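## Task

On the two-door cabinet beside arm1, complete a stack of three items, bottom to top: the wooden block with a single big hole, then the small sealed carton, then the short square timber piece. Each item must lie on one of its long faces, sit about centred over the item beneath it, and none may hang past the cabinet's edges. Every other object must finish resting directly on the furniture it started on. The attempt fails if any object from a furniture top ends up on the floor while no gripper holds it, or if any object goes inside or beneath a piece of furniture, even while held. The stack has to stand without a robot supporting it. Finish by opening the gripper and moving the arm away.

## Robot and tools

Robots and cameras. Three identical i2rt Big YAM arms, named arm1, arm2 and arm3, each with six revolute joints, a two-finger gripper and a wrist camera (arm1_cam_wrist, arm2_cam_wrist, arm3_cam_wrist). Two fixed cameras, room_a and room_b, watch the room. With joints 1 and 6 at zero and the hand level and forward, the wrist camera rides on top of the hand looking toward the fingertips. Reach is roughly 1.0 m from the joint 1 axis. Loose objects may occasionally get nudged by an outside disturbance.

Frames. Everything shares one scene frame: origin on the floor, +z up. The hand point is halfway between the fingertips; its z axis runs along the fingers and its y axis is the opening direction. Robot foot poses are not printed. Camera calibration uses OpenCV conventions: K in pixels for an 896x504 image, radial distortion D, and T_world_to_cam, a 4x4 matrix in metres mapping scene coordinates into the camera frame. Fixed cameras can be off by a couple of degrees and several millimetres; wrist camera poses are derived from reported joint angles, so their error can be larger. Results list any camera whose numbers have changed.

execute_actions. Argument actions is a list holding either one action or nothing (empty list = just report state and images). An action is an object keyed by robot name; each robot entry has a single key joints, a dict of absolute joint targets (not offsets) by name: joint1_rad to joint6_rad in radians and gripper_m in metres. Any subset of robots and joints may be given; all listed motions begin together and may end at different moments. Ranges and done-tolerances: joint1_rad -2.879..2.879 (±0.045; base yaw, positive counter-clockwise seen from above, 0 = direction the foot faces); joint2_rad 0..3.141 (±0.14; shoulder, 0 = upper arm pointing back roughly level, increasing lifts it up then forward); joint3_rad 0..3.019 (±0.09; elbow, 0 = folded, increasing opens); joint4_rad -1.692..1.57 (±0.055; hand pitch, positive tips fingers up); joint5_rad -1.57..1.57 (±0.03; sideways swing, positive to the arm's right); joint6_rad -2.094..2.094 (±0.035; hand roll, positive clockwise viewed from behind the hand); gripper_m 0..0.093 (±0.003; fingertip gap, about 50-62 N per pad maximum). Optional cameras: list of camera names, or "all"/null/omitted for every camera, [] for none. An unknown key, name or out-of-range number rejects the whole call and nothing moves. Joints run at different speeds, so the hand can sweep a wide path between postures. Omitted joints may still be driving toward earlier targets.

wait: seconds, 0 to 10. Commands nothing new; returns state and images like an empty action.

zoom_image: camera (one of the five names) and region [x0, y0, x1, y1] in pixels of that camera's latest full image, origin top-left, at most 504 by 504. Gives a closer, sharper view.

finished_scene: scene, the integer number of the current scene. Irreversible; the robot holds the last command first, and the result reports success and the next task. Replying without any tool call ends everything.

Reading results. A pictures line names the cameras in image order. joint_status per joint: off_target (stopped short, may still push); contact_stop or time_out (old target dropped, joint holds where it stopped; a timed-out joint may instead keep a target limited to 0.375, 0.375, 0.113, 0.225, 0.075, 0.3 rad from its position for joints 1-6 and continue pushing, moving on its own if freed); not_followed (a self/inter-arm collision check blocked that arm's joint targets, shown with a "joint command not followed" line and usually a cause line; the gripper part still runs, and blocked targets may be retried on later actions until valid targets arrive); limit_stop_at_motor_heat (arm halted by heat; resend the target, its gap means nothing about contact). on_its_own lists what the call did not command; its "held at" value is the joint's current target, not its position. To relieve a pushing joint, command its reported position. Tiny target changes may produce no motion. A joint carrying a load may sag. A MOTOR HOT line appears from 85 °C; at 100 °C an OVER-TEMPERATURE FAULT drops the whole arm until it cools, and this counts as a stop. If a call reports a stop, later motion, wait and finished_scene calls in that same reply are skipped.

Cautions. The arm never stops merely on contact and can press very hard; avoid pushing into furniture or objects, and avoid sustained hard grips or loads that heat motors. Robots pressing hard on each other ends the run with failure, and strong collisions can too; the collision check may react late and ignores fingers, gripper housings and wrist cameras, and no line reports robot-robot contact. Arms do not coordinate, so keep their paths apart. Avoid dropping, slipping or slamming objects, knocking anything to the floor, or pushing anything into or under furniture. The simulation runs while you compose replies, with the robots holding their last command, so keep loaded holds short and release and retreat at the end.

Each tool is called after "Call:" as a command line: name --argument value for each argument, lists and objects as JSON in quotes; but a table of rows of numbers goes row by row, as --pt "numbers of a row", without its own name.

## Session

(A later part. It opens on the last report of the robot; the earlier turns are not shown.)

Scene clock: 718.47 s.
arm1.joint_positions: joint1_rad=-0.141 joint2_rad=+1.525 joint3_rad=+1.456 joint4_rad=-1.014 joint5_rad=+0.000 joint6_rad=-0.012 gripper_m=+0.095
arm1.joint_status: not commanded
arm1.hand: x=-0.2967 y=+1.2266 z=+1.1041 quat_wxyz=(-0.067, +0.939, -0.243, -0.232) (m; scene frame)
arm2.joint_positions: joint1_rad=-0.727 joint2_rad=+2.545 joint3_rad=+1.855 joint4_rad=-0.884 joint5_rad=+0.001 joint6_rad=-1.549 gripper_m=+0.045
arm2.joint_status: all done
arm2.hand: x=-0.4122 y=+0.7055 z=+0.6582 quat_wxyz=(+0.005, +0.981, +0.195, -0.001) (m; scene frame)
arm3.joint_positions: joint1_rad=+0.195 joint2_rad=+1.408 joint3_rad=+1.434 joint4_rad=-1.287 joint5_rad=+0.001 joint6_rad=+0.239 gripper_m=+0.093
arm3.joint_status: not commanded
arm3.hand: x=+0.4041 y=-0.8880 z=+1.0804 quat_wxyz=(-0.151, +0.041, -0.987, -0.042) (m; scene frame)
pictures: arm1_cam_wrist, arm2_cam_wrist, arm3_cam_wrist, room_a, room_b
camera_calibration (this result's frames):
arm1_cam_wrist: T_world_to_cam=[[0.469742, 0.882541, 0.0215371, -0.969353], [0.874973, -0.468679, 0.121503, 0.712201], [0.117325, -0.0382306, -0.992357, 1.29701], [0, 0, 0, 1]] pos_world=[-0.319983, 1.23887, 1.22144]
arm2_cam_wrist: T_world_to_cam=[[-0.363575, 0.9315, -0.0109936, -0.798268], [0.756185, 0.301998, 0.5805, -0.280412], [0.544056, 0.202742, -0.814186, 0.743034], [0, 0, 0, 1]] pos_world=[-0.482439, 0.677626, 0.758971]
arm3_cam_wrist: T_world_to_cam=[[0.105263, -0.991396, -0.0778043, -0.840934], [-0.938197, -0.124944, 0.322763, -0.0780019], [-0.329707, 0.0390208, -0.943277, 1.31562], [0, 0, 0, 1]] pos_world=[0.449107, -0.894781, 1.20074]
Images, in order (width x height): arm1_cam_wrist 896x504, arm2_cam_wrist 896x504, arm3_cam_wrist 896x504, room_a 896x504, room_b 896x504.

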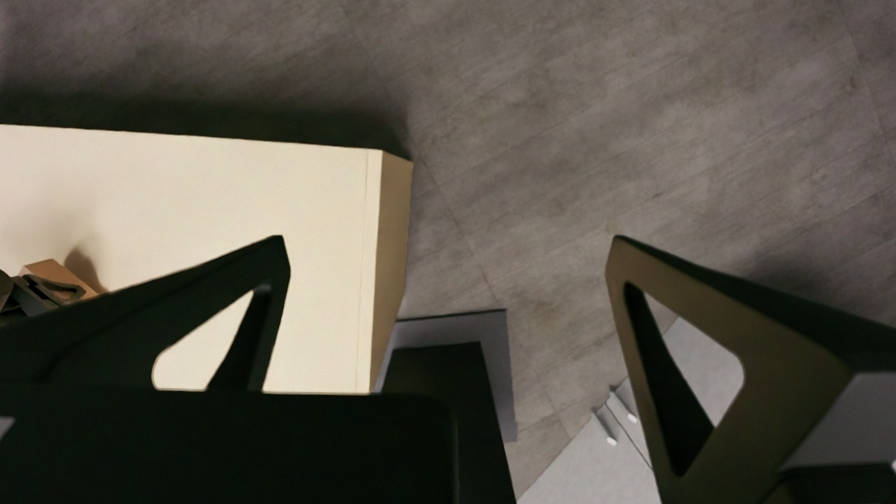

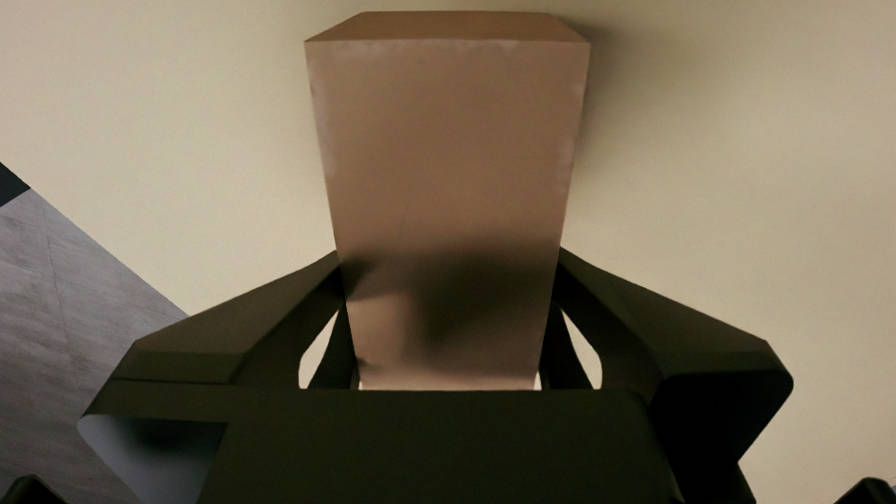

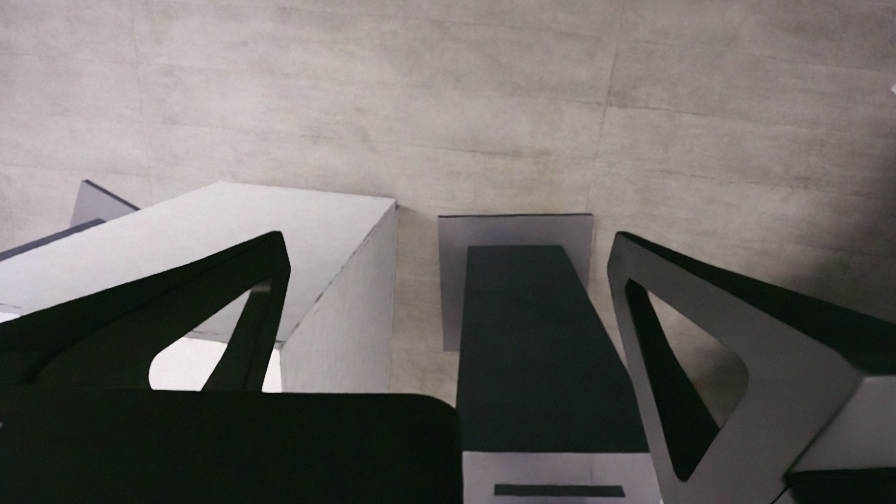

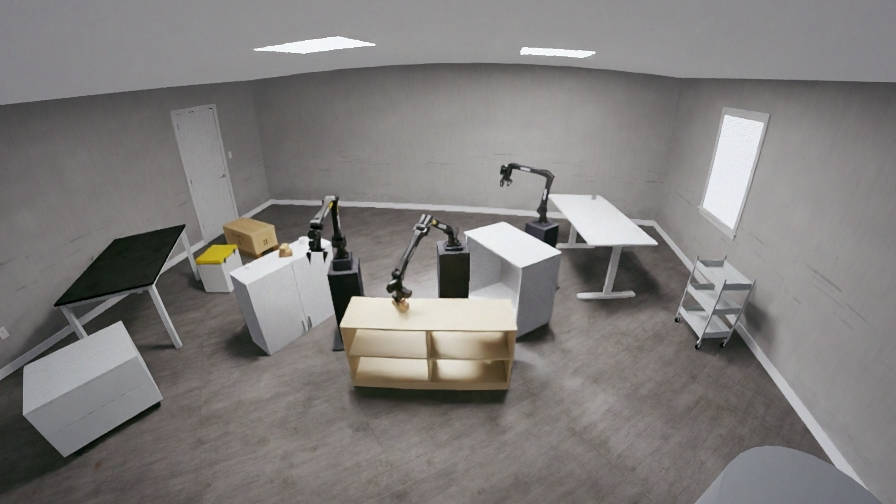

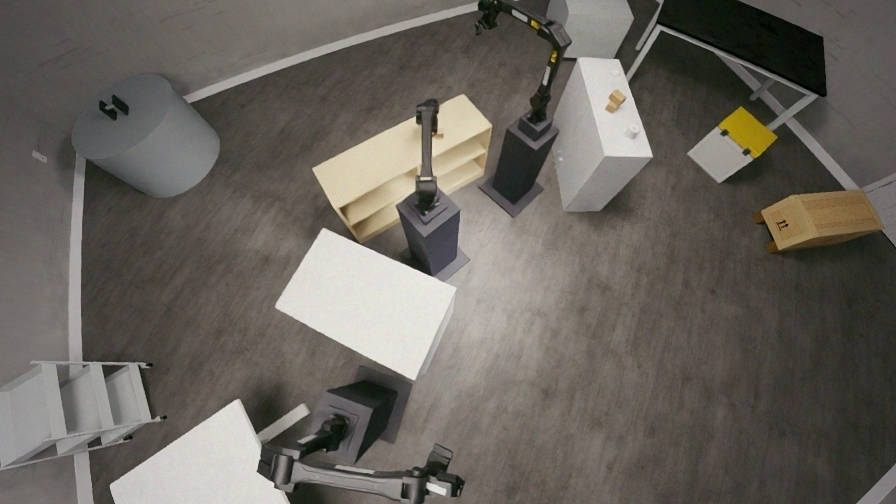

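Call:
execute_actions --actions '[{"arm2": {"joints": {"joint2_rad": 2.603, "joint4_rad": -0.838, "gripper_m": 0.035}}}]' --cameras '["arm2_cam_wrist", "room_a"]'

Scene clock: 725.47 s.
arm1.joint_positions: joint1_rad=-0.141 joint2_rad=+1.525 joint3_rad=+1.456 joint4_rad=-1.014 joint5_rad=+0.000 joint6_rad=-0.012 gripper_m=+0.095
arm1.joint_status: not commanded
arm1.hand: x=-0.2967 y=+1.2266 z=+1.1041 quat_wxyz=(-0.067, +0.939, -0.243, -0.232) (m; scene frame)
arm2.joint_positions: joint1_rad=-0.727 joint2_rad=+2.580 joint3_rad=+1.855 joint4_rad=-0.847 joint5_rad=+0.001 joint6_rad=-1.550 gripper_m=+0.045
arm2.joint_status: gripper_m off_target (ended at +0.045, target +0.035); the others done
arm2.hand: x=-0.4111 y=+0.7024 z=+0.6354 quat_wxyz=(+0.004, +0.981, +0.195, -0.002) (m; scene frame)
arm3.joint_positions: joint1_rad=+0.195 joint2_rad=+1.408 joint3_rad=+1.434 joint4_rad=-1.287 joint5_rad=+0.001 joint6_rad=+0.239 gripper_m=+0.093
arm3.joint_status: not commanded
arm3.hand: x=+0.4041 y=-0.8880 z=+1.0804 quat_wxyz=(-0.151, +0.041, -0.987, -0.042) (m; scene frame)
pictures: arm2_cam_wrist, room_a
camera_calibration (this result's frames):
arm2_cam_wrist: T_world_to_cam=[[-0.363928, 0.931379, -0.00946734, -0.796294], [0.756431, 0.301469, 0.580455, -0.266627], [0.543478, 0.204082, -0.814237, 0.723259], [0, 0, 0, 1]] pos_world=[-0.481184, 0.674426, 0.736131]
Images, in order (width x height): arm2_cam_wrist 896x504, room_a 896x504.

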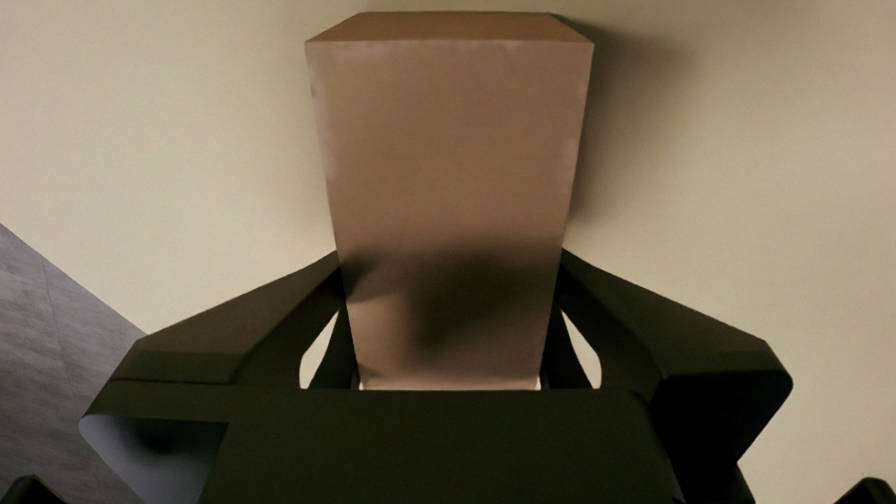

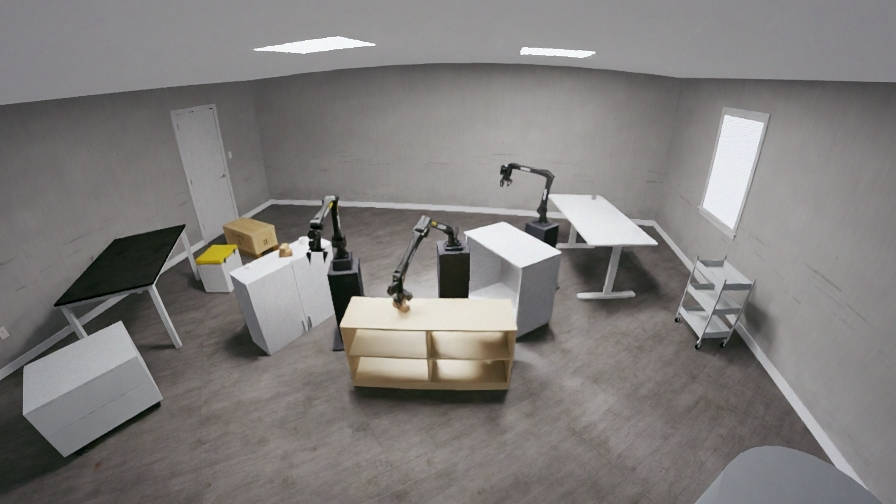

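Call:
execute_actions --actions '[{"arm2": {"joints": {"joint2_rad": 2.617, "joint4_rad": -0.826, "gripper_m": 0.035}}}]' --cameras '["arm2_cam_wrist", "room_a"]'

Scene clock: 730.00 s.
arm1.joint_positions: joint1_rad=-0.141 joint2_rad=+1.525 joint3_rad=+1.456 joint4_rad=-1.014 joint5_rad=+0.000 joint6_rad=-0.012 gripper_m=+0.095
arm1.joint_status: not commanded
arm1.hand: x=-0.2967 y=+1.2266 z=+1.1041 quat_wxyz=(-0.067, +0.939, -0.243, -0.232) (m; scene frame)
arm2.joint_positions: joint1_rad=-0.727 joint2_rad=+2.580 joint3_rad=+1.855 joint4_rad=-0.846 joint5_rad=+0.001 joint6_rad=-1.550 gripper_m=+0.045
arm2.joint_status: gripper_m off_target (ended at +0.045, target +0.035); the others done
arm2.hand: x=-0.4111 y=+0.7026 z=+0.6354 quat_wxyz=(+0.004, +0.981, +0.195, -0.002) (m; scene frame)
arm3.joint_positions: joint1_rad=+0.195 joint2_rad=+1.408 joint3_rad=+1.434 joint4_rad=-1.287 joint5_rad=+0.001 joint6_rad=+0.239 gripper_m=+0.093
arm3.joint_status: not commanded
arm3.hand: x=+0.4041 y=-0.8880 z=+1.0804 quat_wxyz=(-0.151, +0.041, -0.987, -0.042) (m; scene frame)
pictures: arm2_cam_wrist, room_a
camera_calibration (this result's frames):
arm2_cam_wrist: T_world_to_cam=[[-0.363926, 0.931387, -0.00870508, -0.79697], [0.756611, 0.30106, 0.580434, -0.266246], [0.543229, 0.204649, -0.814261, 0.722779], [0, 0, 0, 1]] pos_world=[-0.481228, 0.674528, 0.736131]
Images, in order (width x height): arm2_cam_wrist 896x504, room_a 896x504.

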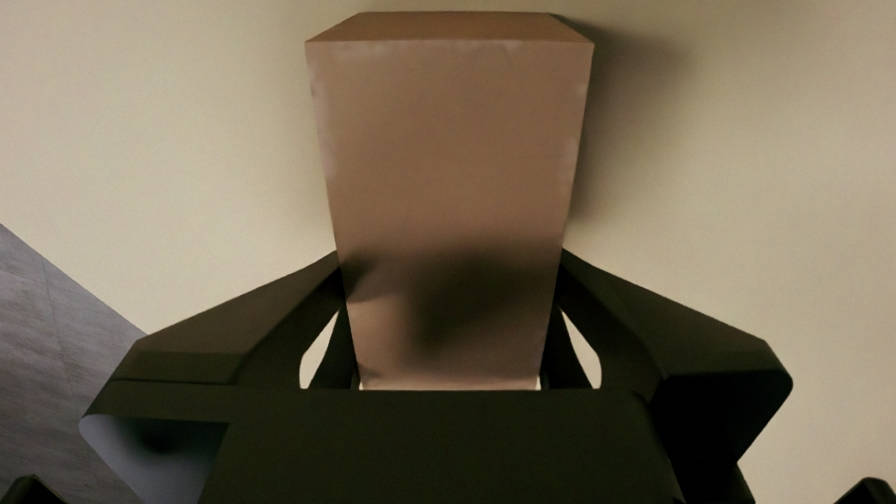

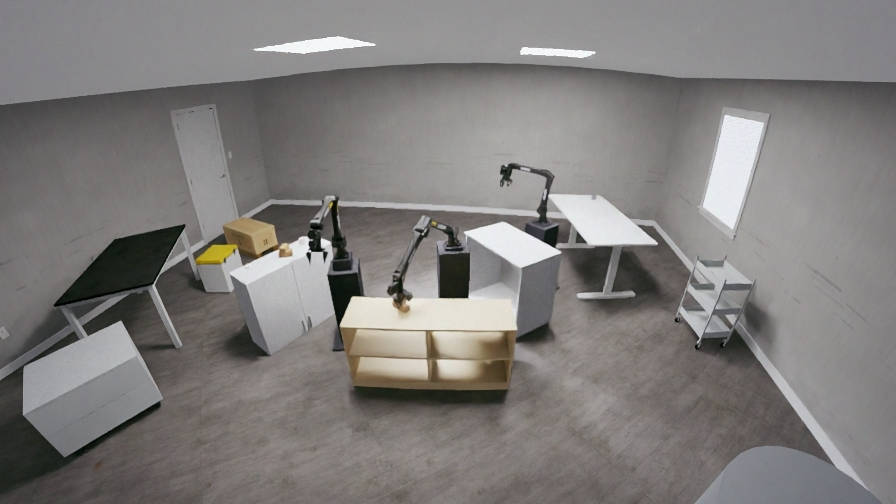

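Call:
execute_actions --actions '[{"arm2": {"joints": {"joint2_rad": 2.585, "joint4_rad": -0.846, "gripper_m": 0.093}}}]' --cameras '["arm2_cam_wrist", "room_a"]'

Scene clock: 738.80 s.
arm1.joint_positions: joint1_rad=-0.141 joint2_rad=+1.525 joint3_rad=+1.456 joint4_rad=-1.014 joint5_rad=+0.000 joint6_rad=-0.012 gripper_m=+0.095
arm1.joint_status: not commanded
arm1.hand: x=-0.2967 y=+1.2266 z=+1.1041 quat_wxyz=(-0.067, +0.939, -0.243, -0.232) (m; scene frame)
arm2.joint_positions: joint1_rad=-0.727 joint2_rad=+2.580 joint3_rad=+1.855 joint4_rad=-0.846 joint5_rad=+0.001 joint6_rad=-1.550 gripper_m=+0.093
arm2.joint_status: all done
arm2.hand: x=-0.4111 y=+0.7026 z=+0.6354 quat_wxyz=(+0.004, +0.981, +0.195, -0.002) (m; scene frame)
arm3.joint_positions: joint1_rad=+0.195 joint2_rad=+1.408 joint3_rad=+1.434 joint4_rad=-1.287 joint5_rad=+0.001 joint6_rad=+0.239 gripper_m=+0.093
arm3.joint_status: not commanded
arm3.hand: x=+0.4041 y=-0.8880 z=+1.0804 quat_wxyz=(-0.151, +0.041, -0.987, -0.042) (m; scene frame)
pictures: arm2_cam_wrist, room_a
camera_calibration (this result's frames):
arm2_cam_wrist: T_world_to_cam=[[-0.363926, 0.931387, -0.00870508, -0.79697], [0.756611, 0.30106, 0.580434, -0.266246], [0.543229, 0.204649, -0.814261, 0.722779], [0, 0, 0, 1]] pos_world=[-0.481228, 0.674528, 0.736131]
Images, in order (width x height): arm2_cam_wrist 896x504, room_a 896x504.

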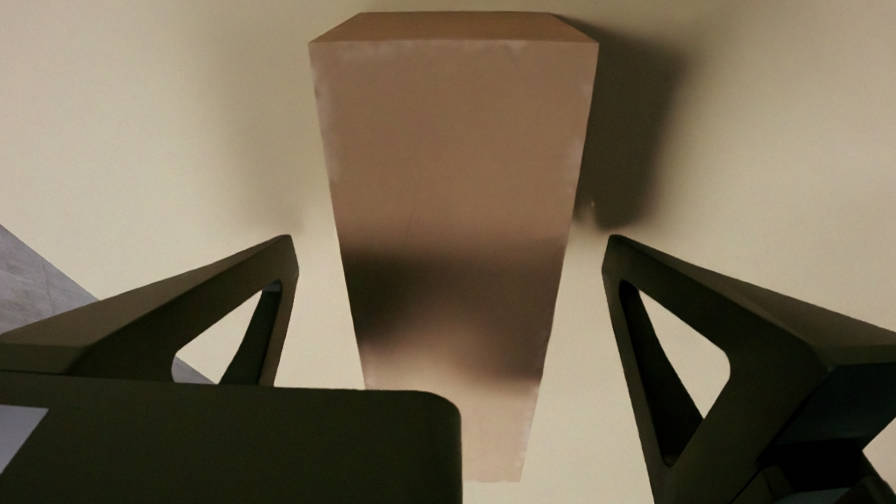

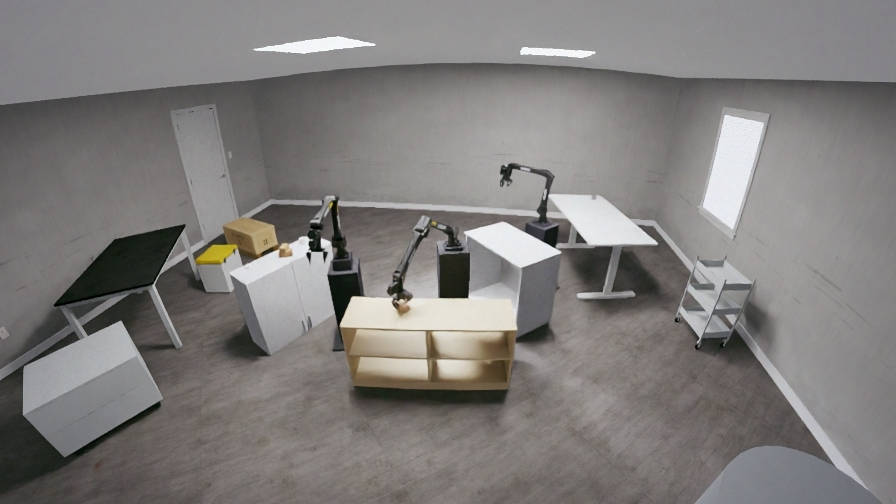

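Call:
execute_actions --actions '[{"arm2": {"joints": {"joint2_rad": 2.485, "joint4_rad": -0.905}}, "arm1": {"joints": {"joint3_rad": 1.76, "joint6_rad": -0.017, "gripper_m": 0.093}}}]' --cameras '["arm2_cam_wrist", "room_a"]'

Scene clock: 796.27 s.
arm1.joint_positions: joint1_rad=-0.141 joint2_rad=+1.499 joint3_rad=+1.716 joint4_rad=-1.014 joint5_rad=+0.000 joint6_rad=-0.012 gripper_m=+0.093
arm1.joint_status: all done
arm1.hand: x=-0.3306 y=+1.2448 z=+1.2559 quat_wxyz=(-0.103, +0.896, -0.232, -0.364) (m; scene frame)
arm2.joint_positions: joint1_rad=-0.727 joint2_rad=+2.484 joint3_rad=+1.855 joint4_rad=-0.897 joint5_rad=+0.001 joint6_rad=-1.550 gripper_m=+0.093
arm2.joint_status: all done
arm2.hand: x=-0.4185 y=+0.7203 z=+0.6979 quat_wxyz=(-0.018, +0.981, +0.195, -0.007) (m; scene frame)
arm3.joint_positions: joint1_rad=+0.195 joint2_rad=+1.408 joint3_rad=+1.434 joint4_rad=-1.287 joint5_rad=+0.001 joint6_rad=+0.239 gripper_m=+0.093
arm3.joint_status: not commanded
arm3.hand: x=+0.4041 y=-0.8880 z=+1.0804 quat_wxyz=(-0.151, +0.041, -0.987, -0.042) (m; scene frame)
pictures: arm2_cam_wrist, room_a
camera_calibration (this result's frames):
arm2_cam_wrist: T_world_to_cam=[[-0.36341, 0.930893, 0.0370234, -0.846986], [0.767356, 0.276558, 0.578516, -0.278828], [0.528297, 0.238649, -0.814831, 0.743752], [0, 0, 0, 1]] pos_world=[-0.486765, 0.688071, 0.798696]
Images, in order (width x height): arm2_cam_wrist 896x504, room_a 896x504.

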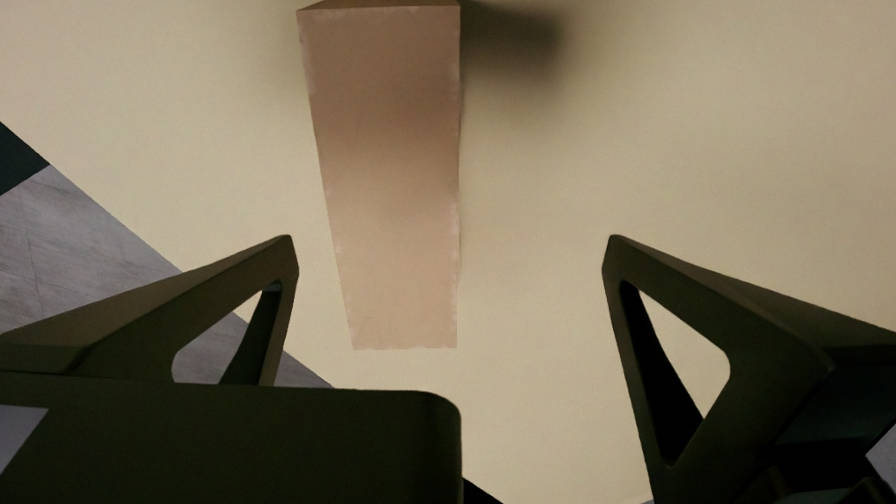

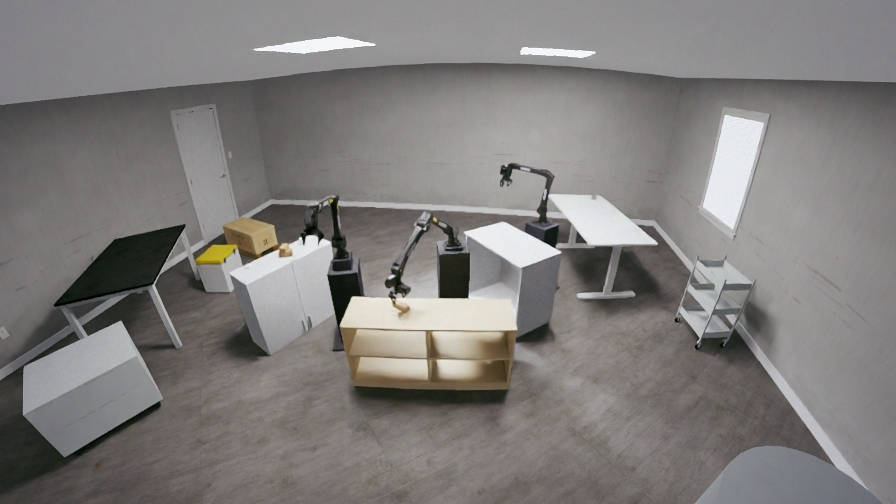

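Call:
execute_actions --actions '[{"arm2": {"joints": {"joint1_rad": 0.6, "joint2_rad": 1.5, "joint4_rad": -1.1, "joint6_rad": -0.5}}, "arm1": {"joints": {"joint1_rad": 0.2}}}]' --cameras '["room_a", "room_b"]'

Scene clock: 808.37 s.
arm1.joint_positions: joint1_rad=+0.202 joint2_rad=+1.499 joint3_rad=+1.716 joint4_rad=-1.014 joint5_rad=+0.000 joint6_rad=-0.012 gripper_m=+0.093
arm1.joint_status: all done
arm1.hand: x=-0.4018 y=+1.0496 z=+1.2545 quat_wxyz=(-0.038, +0.923, -0.075, -0.375) (m; scene frame)
arm2.joint_positions: joint1_rad=+0.598 joint2_rad=+1.496 joint3_rad=+1.863 joint4_rad=-1.091 joint5_rad=-0.002 joint6_rad=-0.513 gripper_m=+0.093
arm2.joint_status: all done
arm2.hand: x=-0.7363 y=-0.0001 z=+1.3541 quat_wxyz=(-0.067, +0.859, +0.303, -0.407) (m; scene frame)
arm3.joint_positions: joint1_rad=+0.195 joint2_rad=+1.408 joint3_rad=+1.434 joint4_rad=-1.287 joint5_rad=+0.001 joint6_rad=+0.239 gripper_m=+0.093
arm3.joint_status: not commanded
arm3.hand: x=+0.4041 y=-0.8880 z=+1.0804 quat_wxyz=(-0.151, +0.041, -0.987, -0.042) (m; scene frame)
pictures: room_a, room_b
Images, in order (width x height): room_a 896x504, room_b 896x504.

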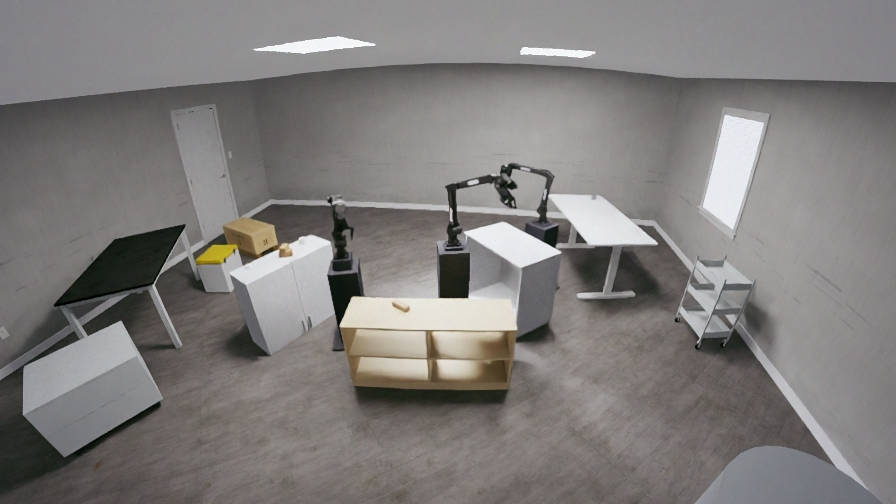

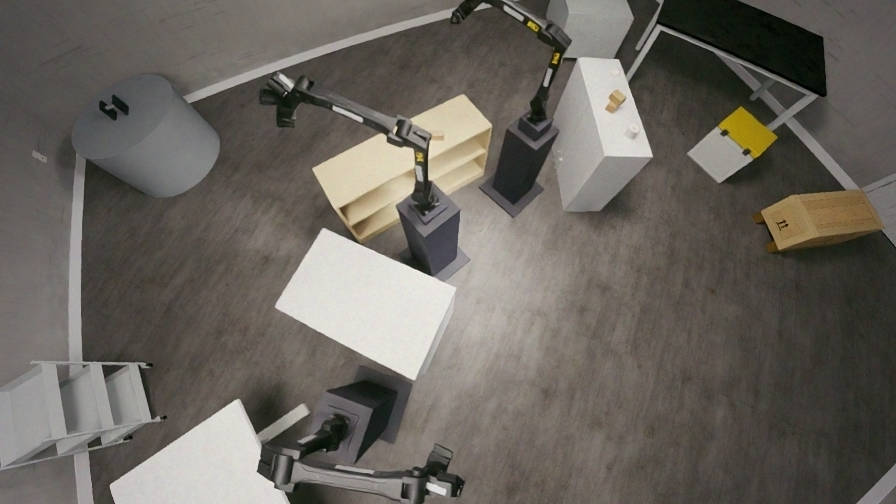

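Call:
execute_actions --actions '[{"arm1": {"joints": {"joint1_rad": 0.748, "joint2_rad": 2.295, "joint3_rad": 1.785, "joint4_rad": -0.99, "joint6_rad": -0.017}}}]' --cameras '["arm1_cam_wrist", "room_a"]'

Scene clock: 820.50 s.
arm1.joint_positions: joint1_rad=+0.739 joint2_rad=+2.326 joint3_rad=+1.757 joint4_rad=-0.996 joint5_rad=+0.000 joint6_rad=-0.012 gripper_m=+0.093
arm1.joint_status: all done
arm1.hand: x=-0.4150 y=+0.7157 z=+0.7404 quat_wxyz=(-0.002, +0.983, +0.185, -0.001) (m; scene frame)
arm2.joint_positions: joint1_rad=+0.598 joint2_rad=+1.496 joint3_rad=+1.863 joint4_rad=-1.091 joint5_rad=-0.002 joint6_rad=-0.513 gripper_m=+0.093
arm2.joint_status: not commanded
arm2.hand: x=-0.7363 y=-0.0001 z=+1.3541 quat_wxyz=(-0.066, +0.859, +0.303, -0.407) (m; scene frame)
arm3.joint_positions: joint1_rad=+0.195 joint2_rad=+1.408 joint3_rad=+1.434 joint4_rad=-1.287 joint5_rad=+0.001 joint6_rad=+0.239 gripper_m=+0.093
arm3.joint_status: not commanded
arm3.hand: x=+0.4041 y=-0.8880 z=+1.0804 quat_wxyz=(-0.151, +0.041, -0.987, -0.042) (m; scene frame)
pictures: arm1_cam_wrist, room_a
camera_calibration (this result's frames):
arm1_cam_wrist: T_world_to_cam=[[-0.384456, 0.92314, 0.00254957, -0.824514], [0.758057, 0.314126, 0.571555, -0.321535], [0.526824, 0.22167, -0.82056, 0.78713], [0, 0, 0, 1]] pos_world=[-0.487926, 0.687661, 0.831764]
Images, in order (width x height): arm1_cam_wrist 896x504, room_a 896x504.

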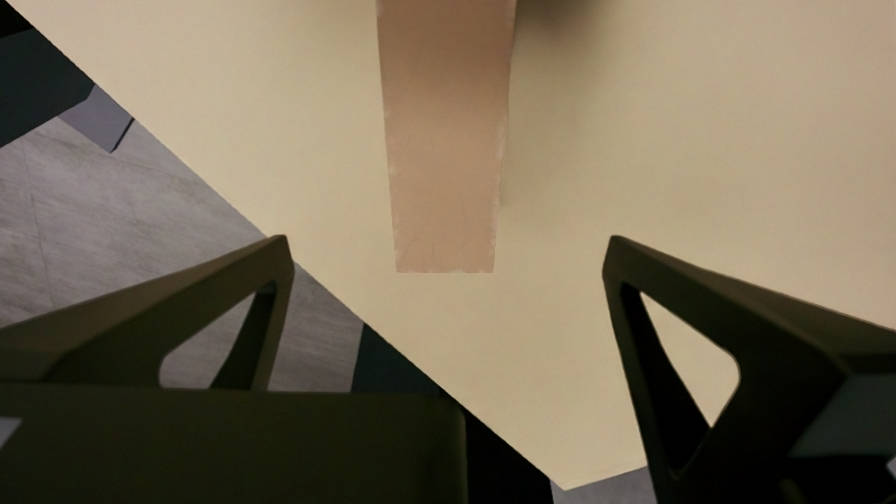

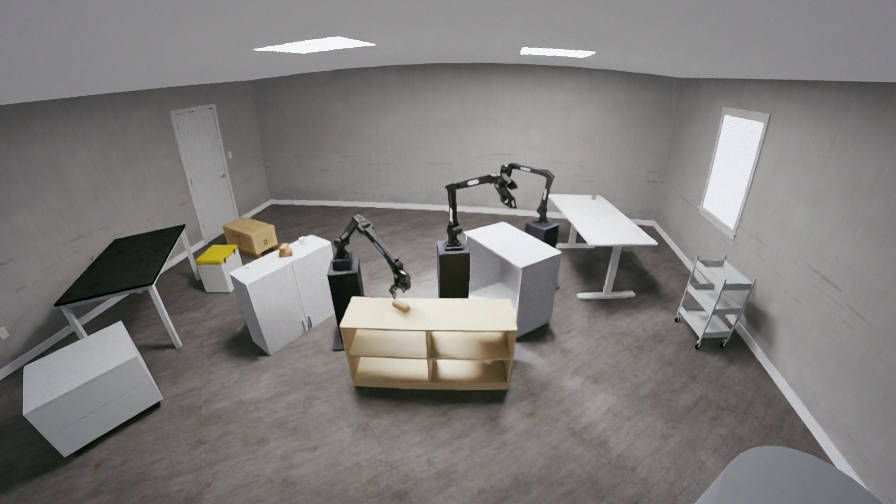

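Call:
zoom_image --camera "arm1_cam_wrist" --region '[340, 150, 560, 300]'

Region (340, 150, 560, 300) of arm1_cam_wrist's 896x504 image, scaled by 2.291, with more detail than that image has; it fills the top 344 rows of this view, and the rest is white.

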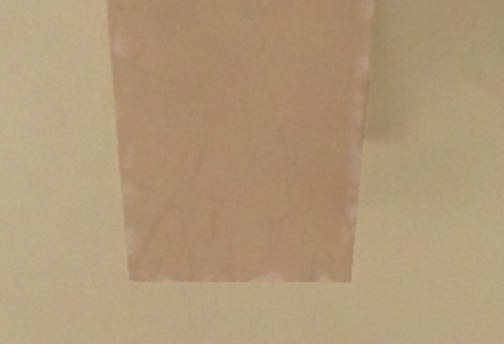

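Call:
execute_actions --actions '[{"arm1": {"joints": {"joint2_rad": 2.47, "joint3_rad": 1.885, "joint4_rad": -0.935}}}]' --cameras '["arm1_cam_wrist", "room_a"]'

Scene clock: 862.27 s.
arm1.joint_positions: joint1_rad=+0.739 joint2_rad=+2.471 joint3_rad=+1.857 joint4_rad=-0.945 joint5_rad=+0.000 joint6_rad=-0.012 gripper_m=+0.093
arm1.joint_status: all done
arm1.hand: x=-0.4353 y=+0.7083 z=+0.6794 quat_wxyz=(-0.002, +0.983, +0.185, -0.004) (m; scene frame)
arm2.joint_positions: joint1_rad=+0.598 joint2_rad=+1.496 joint3_rad=+1.863 joint4_rad=-1.091 joint5_rad=-0.002 joint6_rad=-0.513 gripper_m=+0.093
arm2.joint_status: not commanded
arm2.hand: x=-0.7363 y=-0.0001 z=+1.3541 quat_wxyz=(-0.066, +0.859, +0.303, -0.407) (m; scene frame)
arm3.joint_positions: joint1_rad=+0.195 joint2_rad=+1.408 joint3_rad=+1.434 joint4_rad=-1.287 joint5_rad=+0.001 joint6_rad=+0.239 gripper_m=+0.093
arm3.joint_status: not commanded
arm3.hand: x=+0.4041 y=-0.8880 z=+1.0804 quat_wxyz=(-0.151, +0.041, -0.987, -0.042) (m; scene frame)
pictures: arm1_cam_wrist, room_a
camera_calibration (this result's frames):
arm1_cam_wrist: T_world_to_cam=[[-0.384469, 0.923134, 0.00277492, -0.825562], [0.761499, 0.315449, 0.566225, -0.26484], [0.521826, 0.219809, -0.824246, 0.751106], [0, 0, 0, 1]] pos_world=[-0.507673, 0.680548, 0.771346]
Images, in order (width x height): arm1_cam_wrist 896x504, room_a 896x504.

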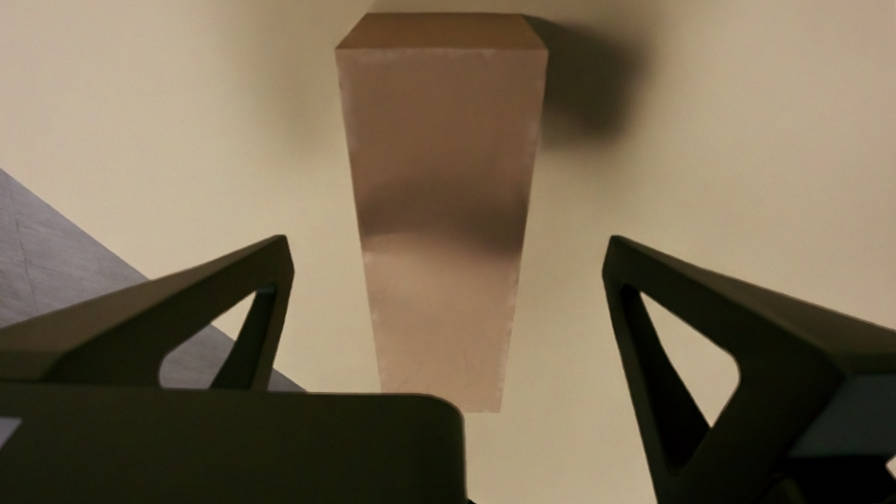

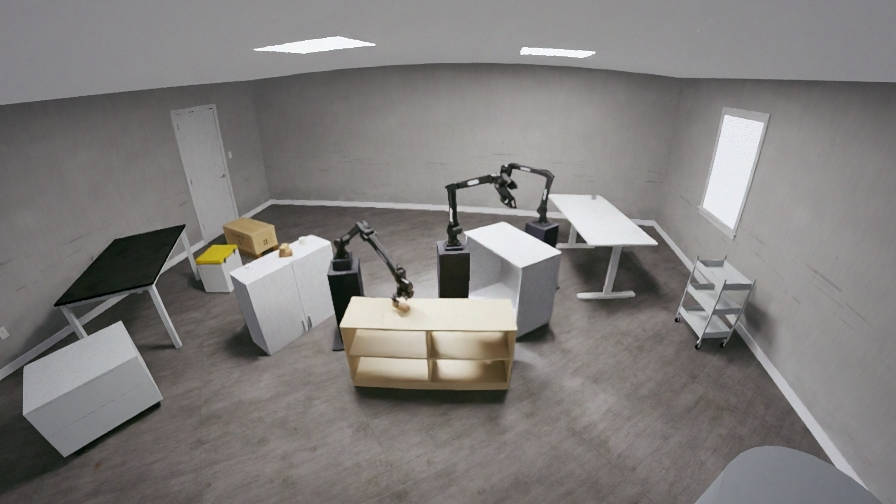

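Call:
execute_actions --actions '[{"arm1": {"joints": {"joint2_rad": 2.538, "joint4_rad": -0.897}}}]' --cameras '["arm1_cam_wrist"]'

Scene clock: 880.67 s.
arm1.joint_positions: joint1_rad=+0.739 joint2_rad=+2.526 joint3_rad=+1.857 joint4_rad=-0.914 joint5_rad=+0.000 joint6_rad=-0.012 gripper_m=+0.093
arm1.joint_status: all done
arm1.hand: x=-0.4268 y=+0.7117 z=+0.6438 quat_wxyz=(-0.004, +0.983, +0.185, +0.008) (m; scene frame)
arm2.joint_positions: joint1_rad=+0.598 joint2_rad=+1.496 joint3_rad=+1.863 joint4_rad=-1.091 joint5_rad=-0.002 joint6_rad=-0.513 gripper_m=+0.093
arm2.joint_status: not commanded
arm2.hand: x=-0.7363 y=-0.0001 z=+1.3541 quat_wxyz=(-0.066, +0.859, +0.303, -0.407) (m; scene frame)
arm3.joint_positions: joint1_rad=+0.195 joint2_rad=+1.408 joint3_rad=+1.434 joint4_rad=-1.287 joint5_rad=+0.001 joint6_rad=+0.239 gripper_m=+0.093
arm3.joint_status: not commanded
arm3.hand: x=+0.4041 y=-0.8880 z=+1.0804 quat_wxyz=(-0.151, +0.041, -0.987, -0.042) (m; scene frame)
pictures: arm1_cam_wrist
camera_calibration (this result's frames):
arm1_cam_wrist: T_world_to_cam=[[-0.384413, 0.923159, 0.00194031, -0.824778], [0.748579, 0.310485, 0.585857, -0.266806], [0.540237, 0.226664, -0.810412, 0.710624], [0, 0, 0, 1]] pos_world=[-0.501236, 0.683168, 0.733809]
Images, in order (width x height): arm1_cam_wrist 896x504.

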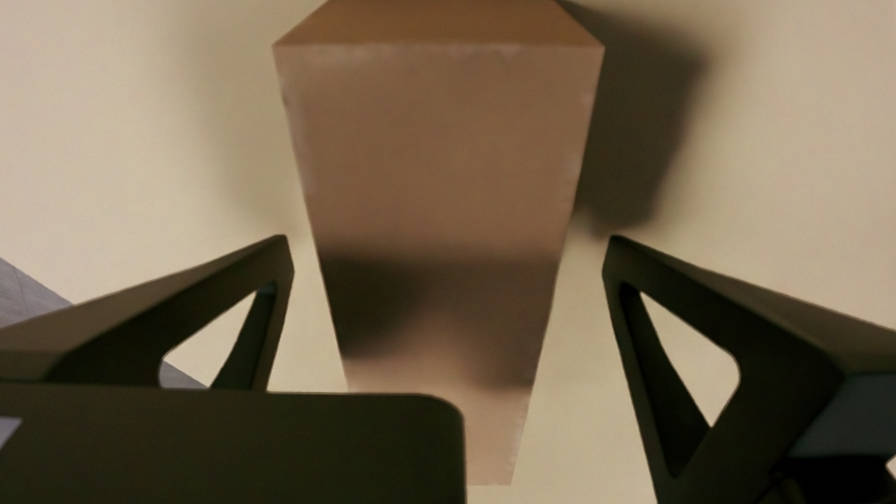

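Call:
execute_actions --actions '[{"arm1": {"joints": {"joint2_rad": 2.526, "gripper_m": 0.035}}}]' --cameras '["arm1_cam_wrist", "room_a"]'

Scene clock: 906.63 s.
arm1.joint_positions: joint1_rad=+0.739 joint2_rad=+2.526 joint3_rad=+1.857 joint4_rad=-0.913 joint5_rad=-0.001 joint6_rad=-0.012 gripper_m=+0.046
arm1.joint_status: gripper_m off_target (ended at +0.046, target +0.035); the others done
arm1.hand: x=-0.4269 y=+0.7116 z=+0.6438 quat_wxyz=(-0.003, +0.983, +0.185, +0.007) (m; scene frame)
arm2.joint_positions: joint1_rad=+0.598 joint2_rad=+1.496 joint3_rad=+1.863 joint4_rad=-1.091 joint5_rad=-0.002 joint6_rad=-0.513 gripper_m=+0.093
arm2.joint_status: not commanded
arm2.hand: x=-0.7363 y=-0.0001 z=+1.3541 quat_wxyz=(-0.066, +0.859, +0.303, -0.407) (m; scene frame)
arm3.joint_positions: joint1_rad=+0.195 joint2_rad=+1.408 joint3_rad=+1.434 joint4_rad=-1.287 joint5_rad=+0.001 joint6_rad=+0.239 gripper_m=+0.093
arm3.joint_status: not commanded
arm3.hand: x=+0.4041 y=-0.8880 z=+1.0804 quat_wxyz=(-0.151, +0.041, -0.987, -0.042) (m; scene frame)
pictures: arm1_cam_wrist, room_a
camera_calibration (this result's frames):
arm1_cam_wrist: T_world_to_cam=[[-0.38441, 0.923161, 0.00158559, -0.824491], [0.748919, 0.310849, 0.585229, -0.26636], [0.539768, 0.226155, -0.810867, 0.711187], [0, 0, 0, 1]] pos_world=[-0.501336, 0.683097, 0.733866]
Images, in order (width x height): arm1_cam_wrist 896x504, room_a 896x504.

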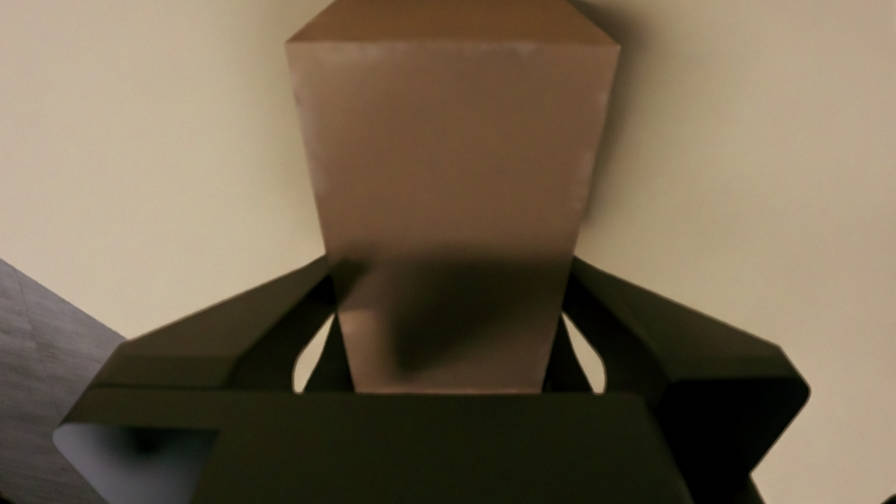

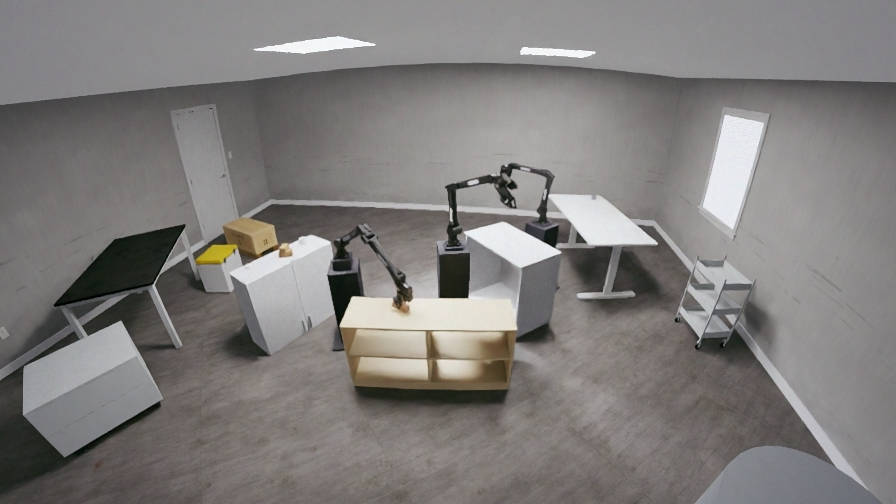

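Call:
execute_actions --actions '[{"arm1": {"joints": {"joint2_rad": 2.42, "joint4_rad": -0.96, "gripper_m": 0.035}}}]' --cameras '["arm1_cam_wrist", "room_a"]'

Scene clock: 928.87 s.
arm1.joint_positions: joint1_rad=+0.739 joint2_rad=+2.454 joint3_rad=+1.857 joint4_rad=-0.944 joint5_rad=-0.001 joint6_rad=-0.012 gripper_m=+0.046
arm1.joint_status: gripper_m off_target (ended at +0.046, target +0.035); the others done
arm1.hand: x=-0.4397 y=+0.7065 z=+0.6902 quat_wxyz=(+0.000, +0.983, +0.185, -0.012) (m; scene frame)
arm2.joint_positions: joint1_rad=+0.598 joint2_rad=+1.496 joint3_rad=+1.863 joint4_rad=-1.091 joint5_rad=-0.002 joint6_rad=-0.513 gripper_m=+0.093
arm2.joint_status: not commanded
arm2.hand: x=-0.7363 y=-0.0001 z=+1.3541 quat_wxyz=(-0.066, +0.859, +0.303, -0.407) (m; scene frame)
arm3.joint_positions: joint1_rad=+0.195 joint2_rad=+1.408 joint3_rad=+1.434 joint4_rad=-1.287 joint5_rad=+0.001 joint6_rad=+0.239 gripper_m=+0.093
arm3.joint_status: not commanded
arm3.hand: x=+0.4041 y=-0.8880 z=+1.0804 quat_wxyz=(-0.151, +0.041, -0.987, -0.042) (m; scene frame)
pictures: arm1_cam_wrist, room_a
camera_calibration (this result's frames):
arm1_cam_wrist: T_world_to_cam=[[-0.384507, 0.923117, 0.00299072, -0.825794], [0.770379, 0.319098, 0.55199, -0.255815], [0.508597, 0.214548, -0.833845, 0.767209], [0, 0, 0, 1]] pos_world=[-0.51065, 0.679332, 0.783411]
Images, in order (width x height): arm1_cam_wrist 896x504, room_a 896x504.

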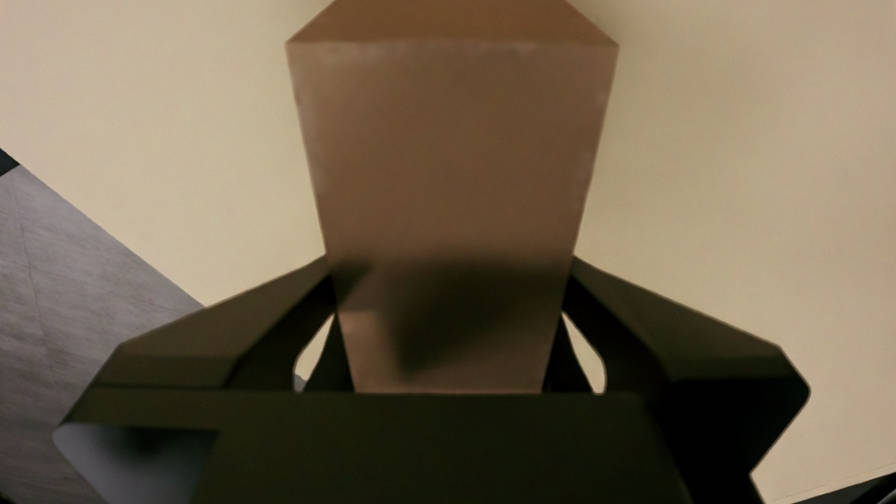

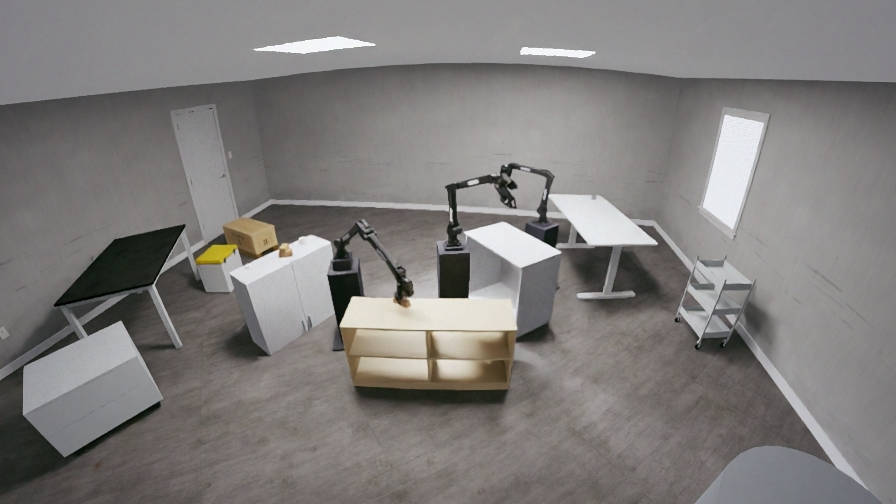

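Call:
execute_actions --actions '[{"arm1": {"joints": {"joint1_rad": -2.005, "joint2_rad": 2.0, "joint3_rad": 1.91, "joint4_rad": -1.432, "joint6_rad": 1.322, "gripper_m": 0.035}}}]' --cameras '["arm1_cam_wrist", "room_a", "room_b"]'

Scene clock: 936.53 s.
arm1.joint_positions: joint1_rad=-2.006 joint2_rad=+2.017 joint3_rad=+1.908 joint4_rad=-1.416 joint5_rad=+0.002 joint6_rad=+1.307 gripper_m=+0.046
arm1.joint_status: gripper_m off_target (ended at +0.046, target +0.035); the others done
arm1.hand: x=+0.6609 y=+1.3806 z=+0.9948 quat_wxyz=(-0.013, -0.272, -0.962, -0.022) (m; scene frame)
arm2.joint_positions: joint1_rad=+0.598 joint2_rad=+1.496 joint3_rad=+1.863 joint4_rad=-1.091 joint5_rad=-0.002 joint6_rad=-0.513 gripper_m=+0.093
arm2.joint_status: not commanded
arm2.hand: x=-0.7363 y=-0.0001 z=+1.3541 quat_wxyz=(-0.066, +0.859, +0.303, -0.407) (m; scene frame)
arm3.joint_positions: joint1_rad=+0.195 joint2_rad=+1.408 joint3_rad=+1.434 joint4_rad=-1.287 joint5_rad=+0.001 joint6_rad=+0.239 gripper_m=+0.093
arm3.joint_status: not commanded
arm3.hand: x=+0.4041 y=-0.8880 z=+1.0804 quat_wxyz=(-0.151, +0.041, -0.987, -0.042) (m; scene frame)
pictures: arm1_cam_wrist, room_a, room_b
camera_calibration (this result's frames):
arm1_cam_wrist: T_world_to_cam=[[-0.503627, -0.86241, -0.0510753, 1.57188], [-0.729435, 0.392806, 0.560025, -0.605508], [-0.462908, 0.3193, -0.8269, 0.807373], [0, 0, 0, 1]] pos_world=[0.723703, 1.33566, 1.087]
Images, in order (width x height): arm1_cam_wrist 896x504, room_a 896x504, room_b 896x504.

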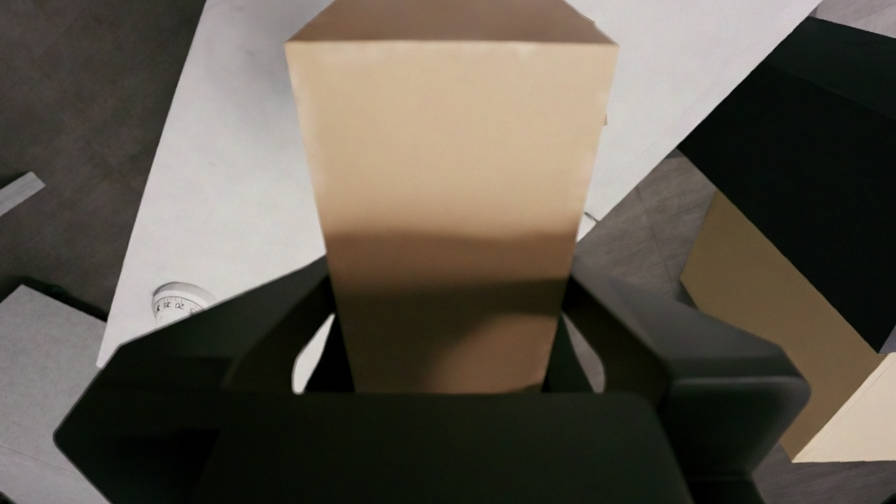

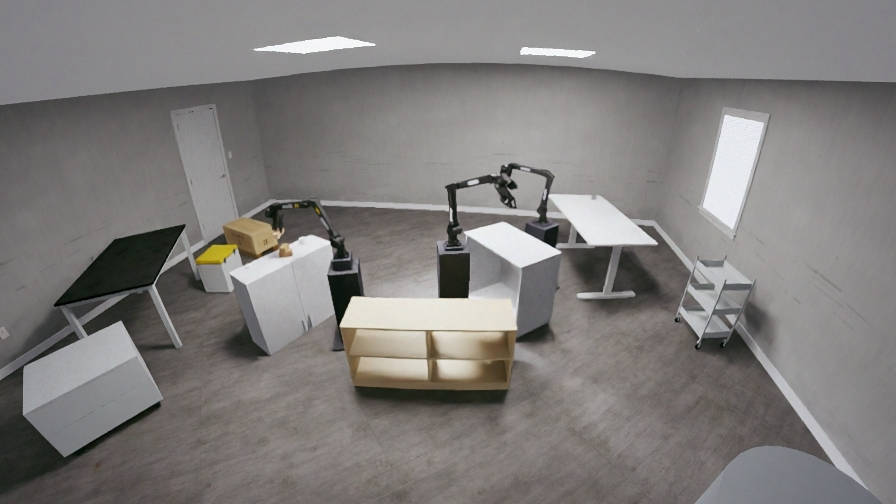

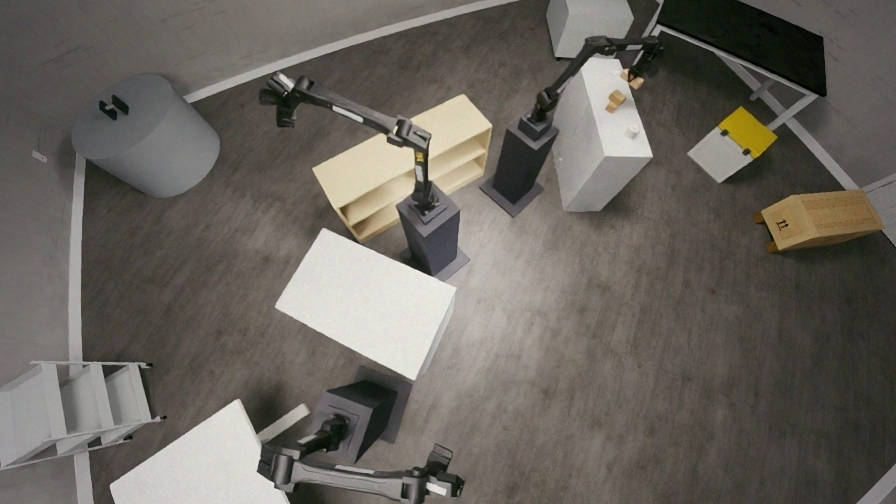

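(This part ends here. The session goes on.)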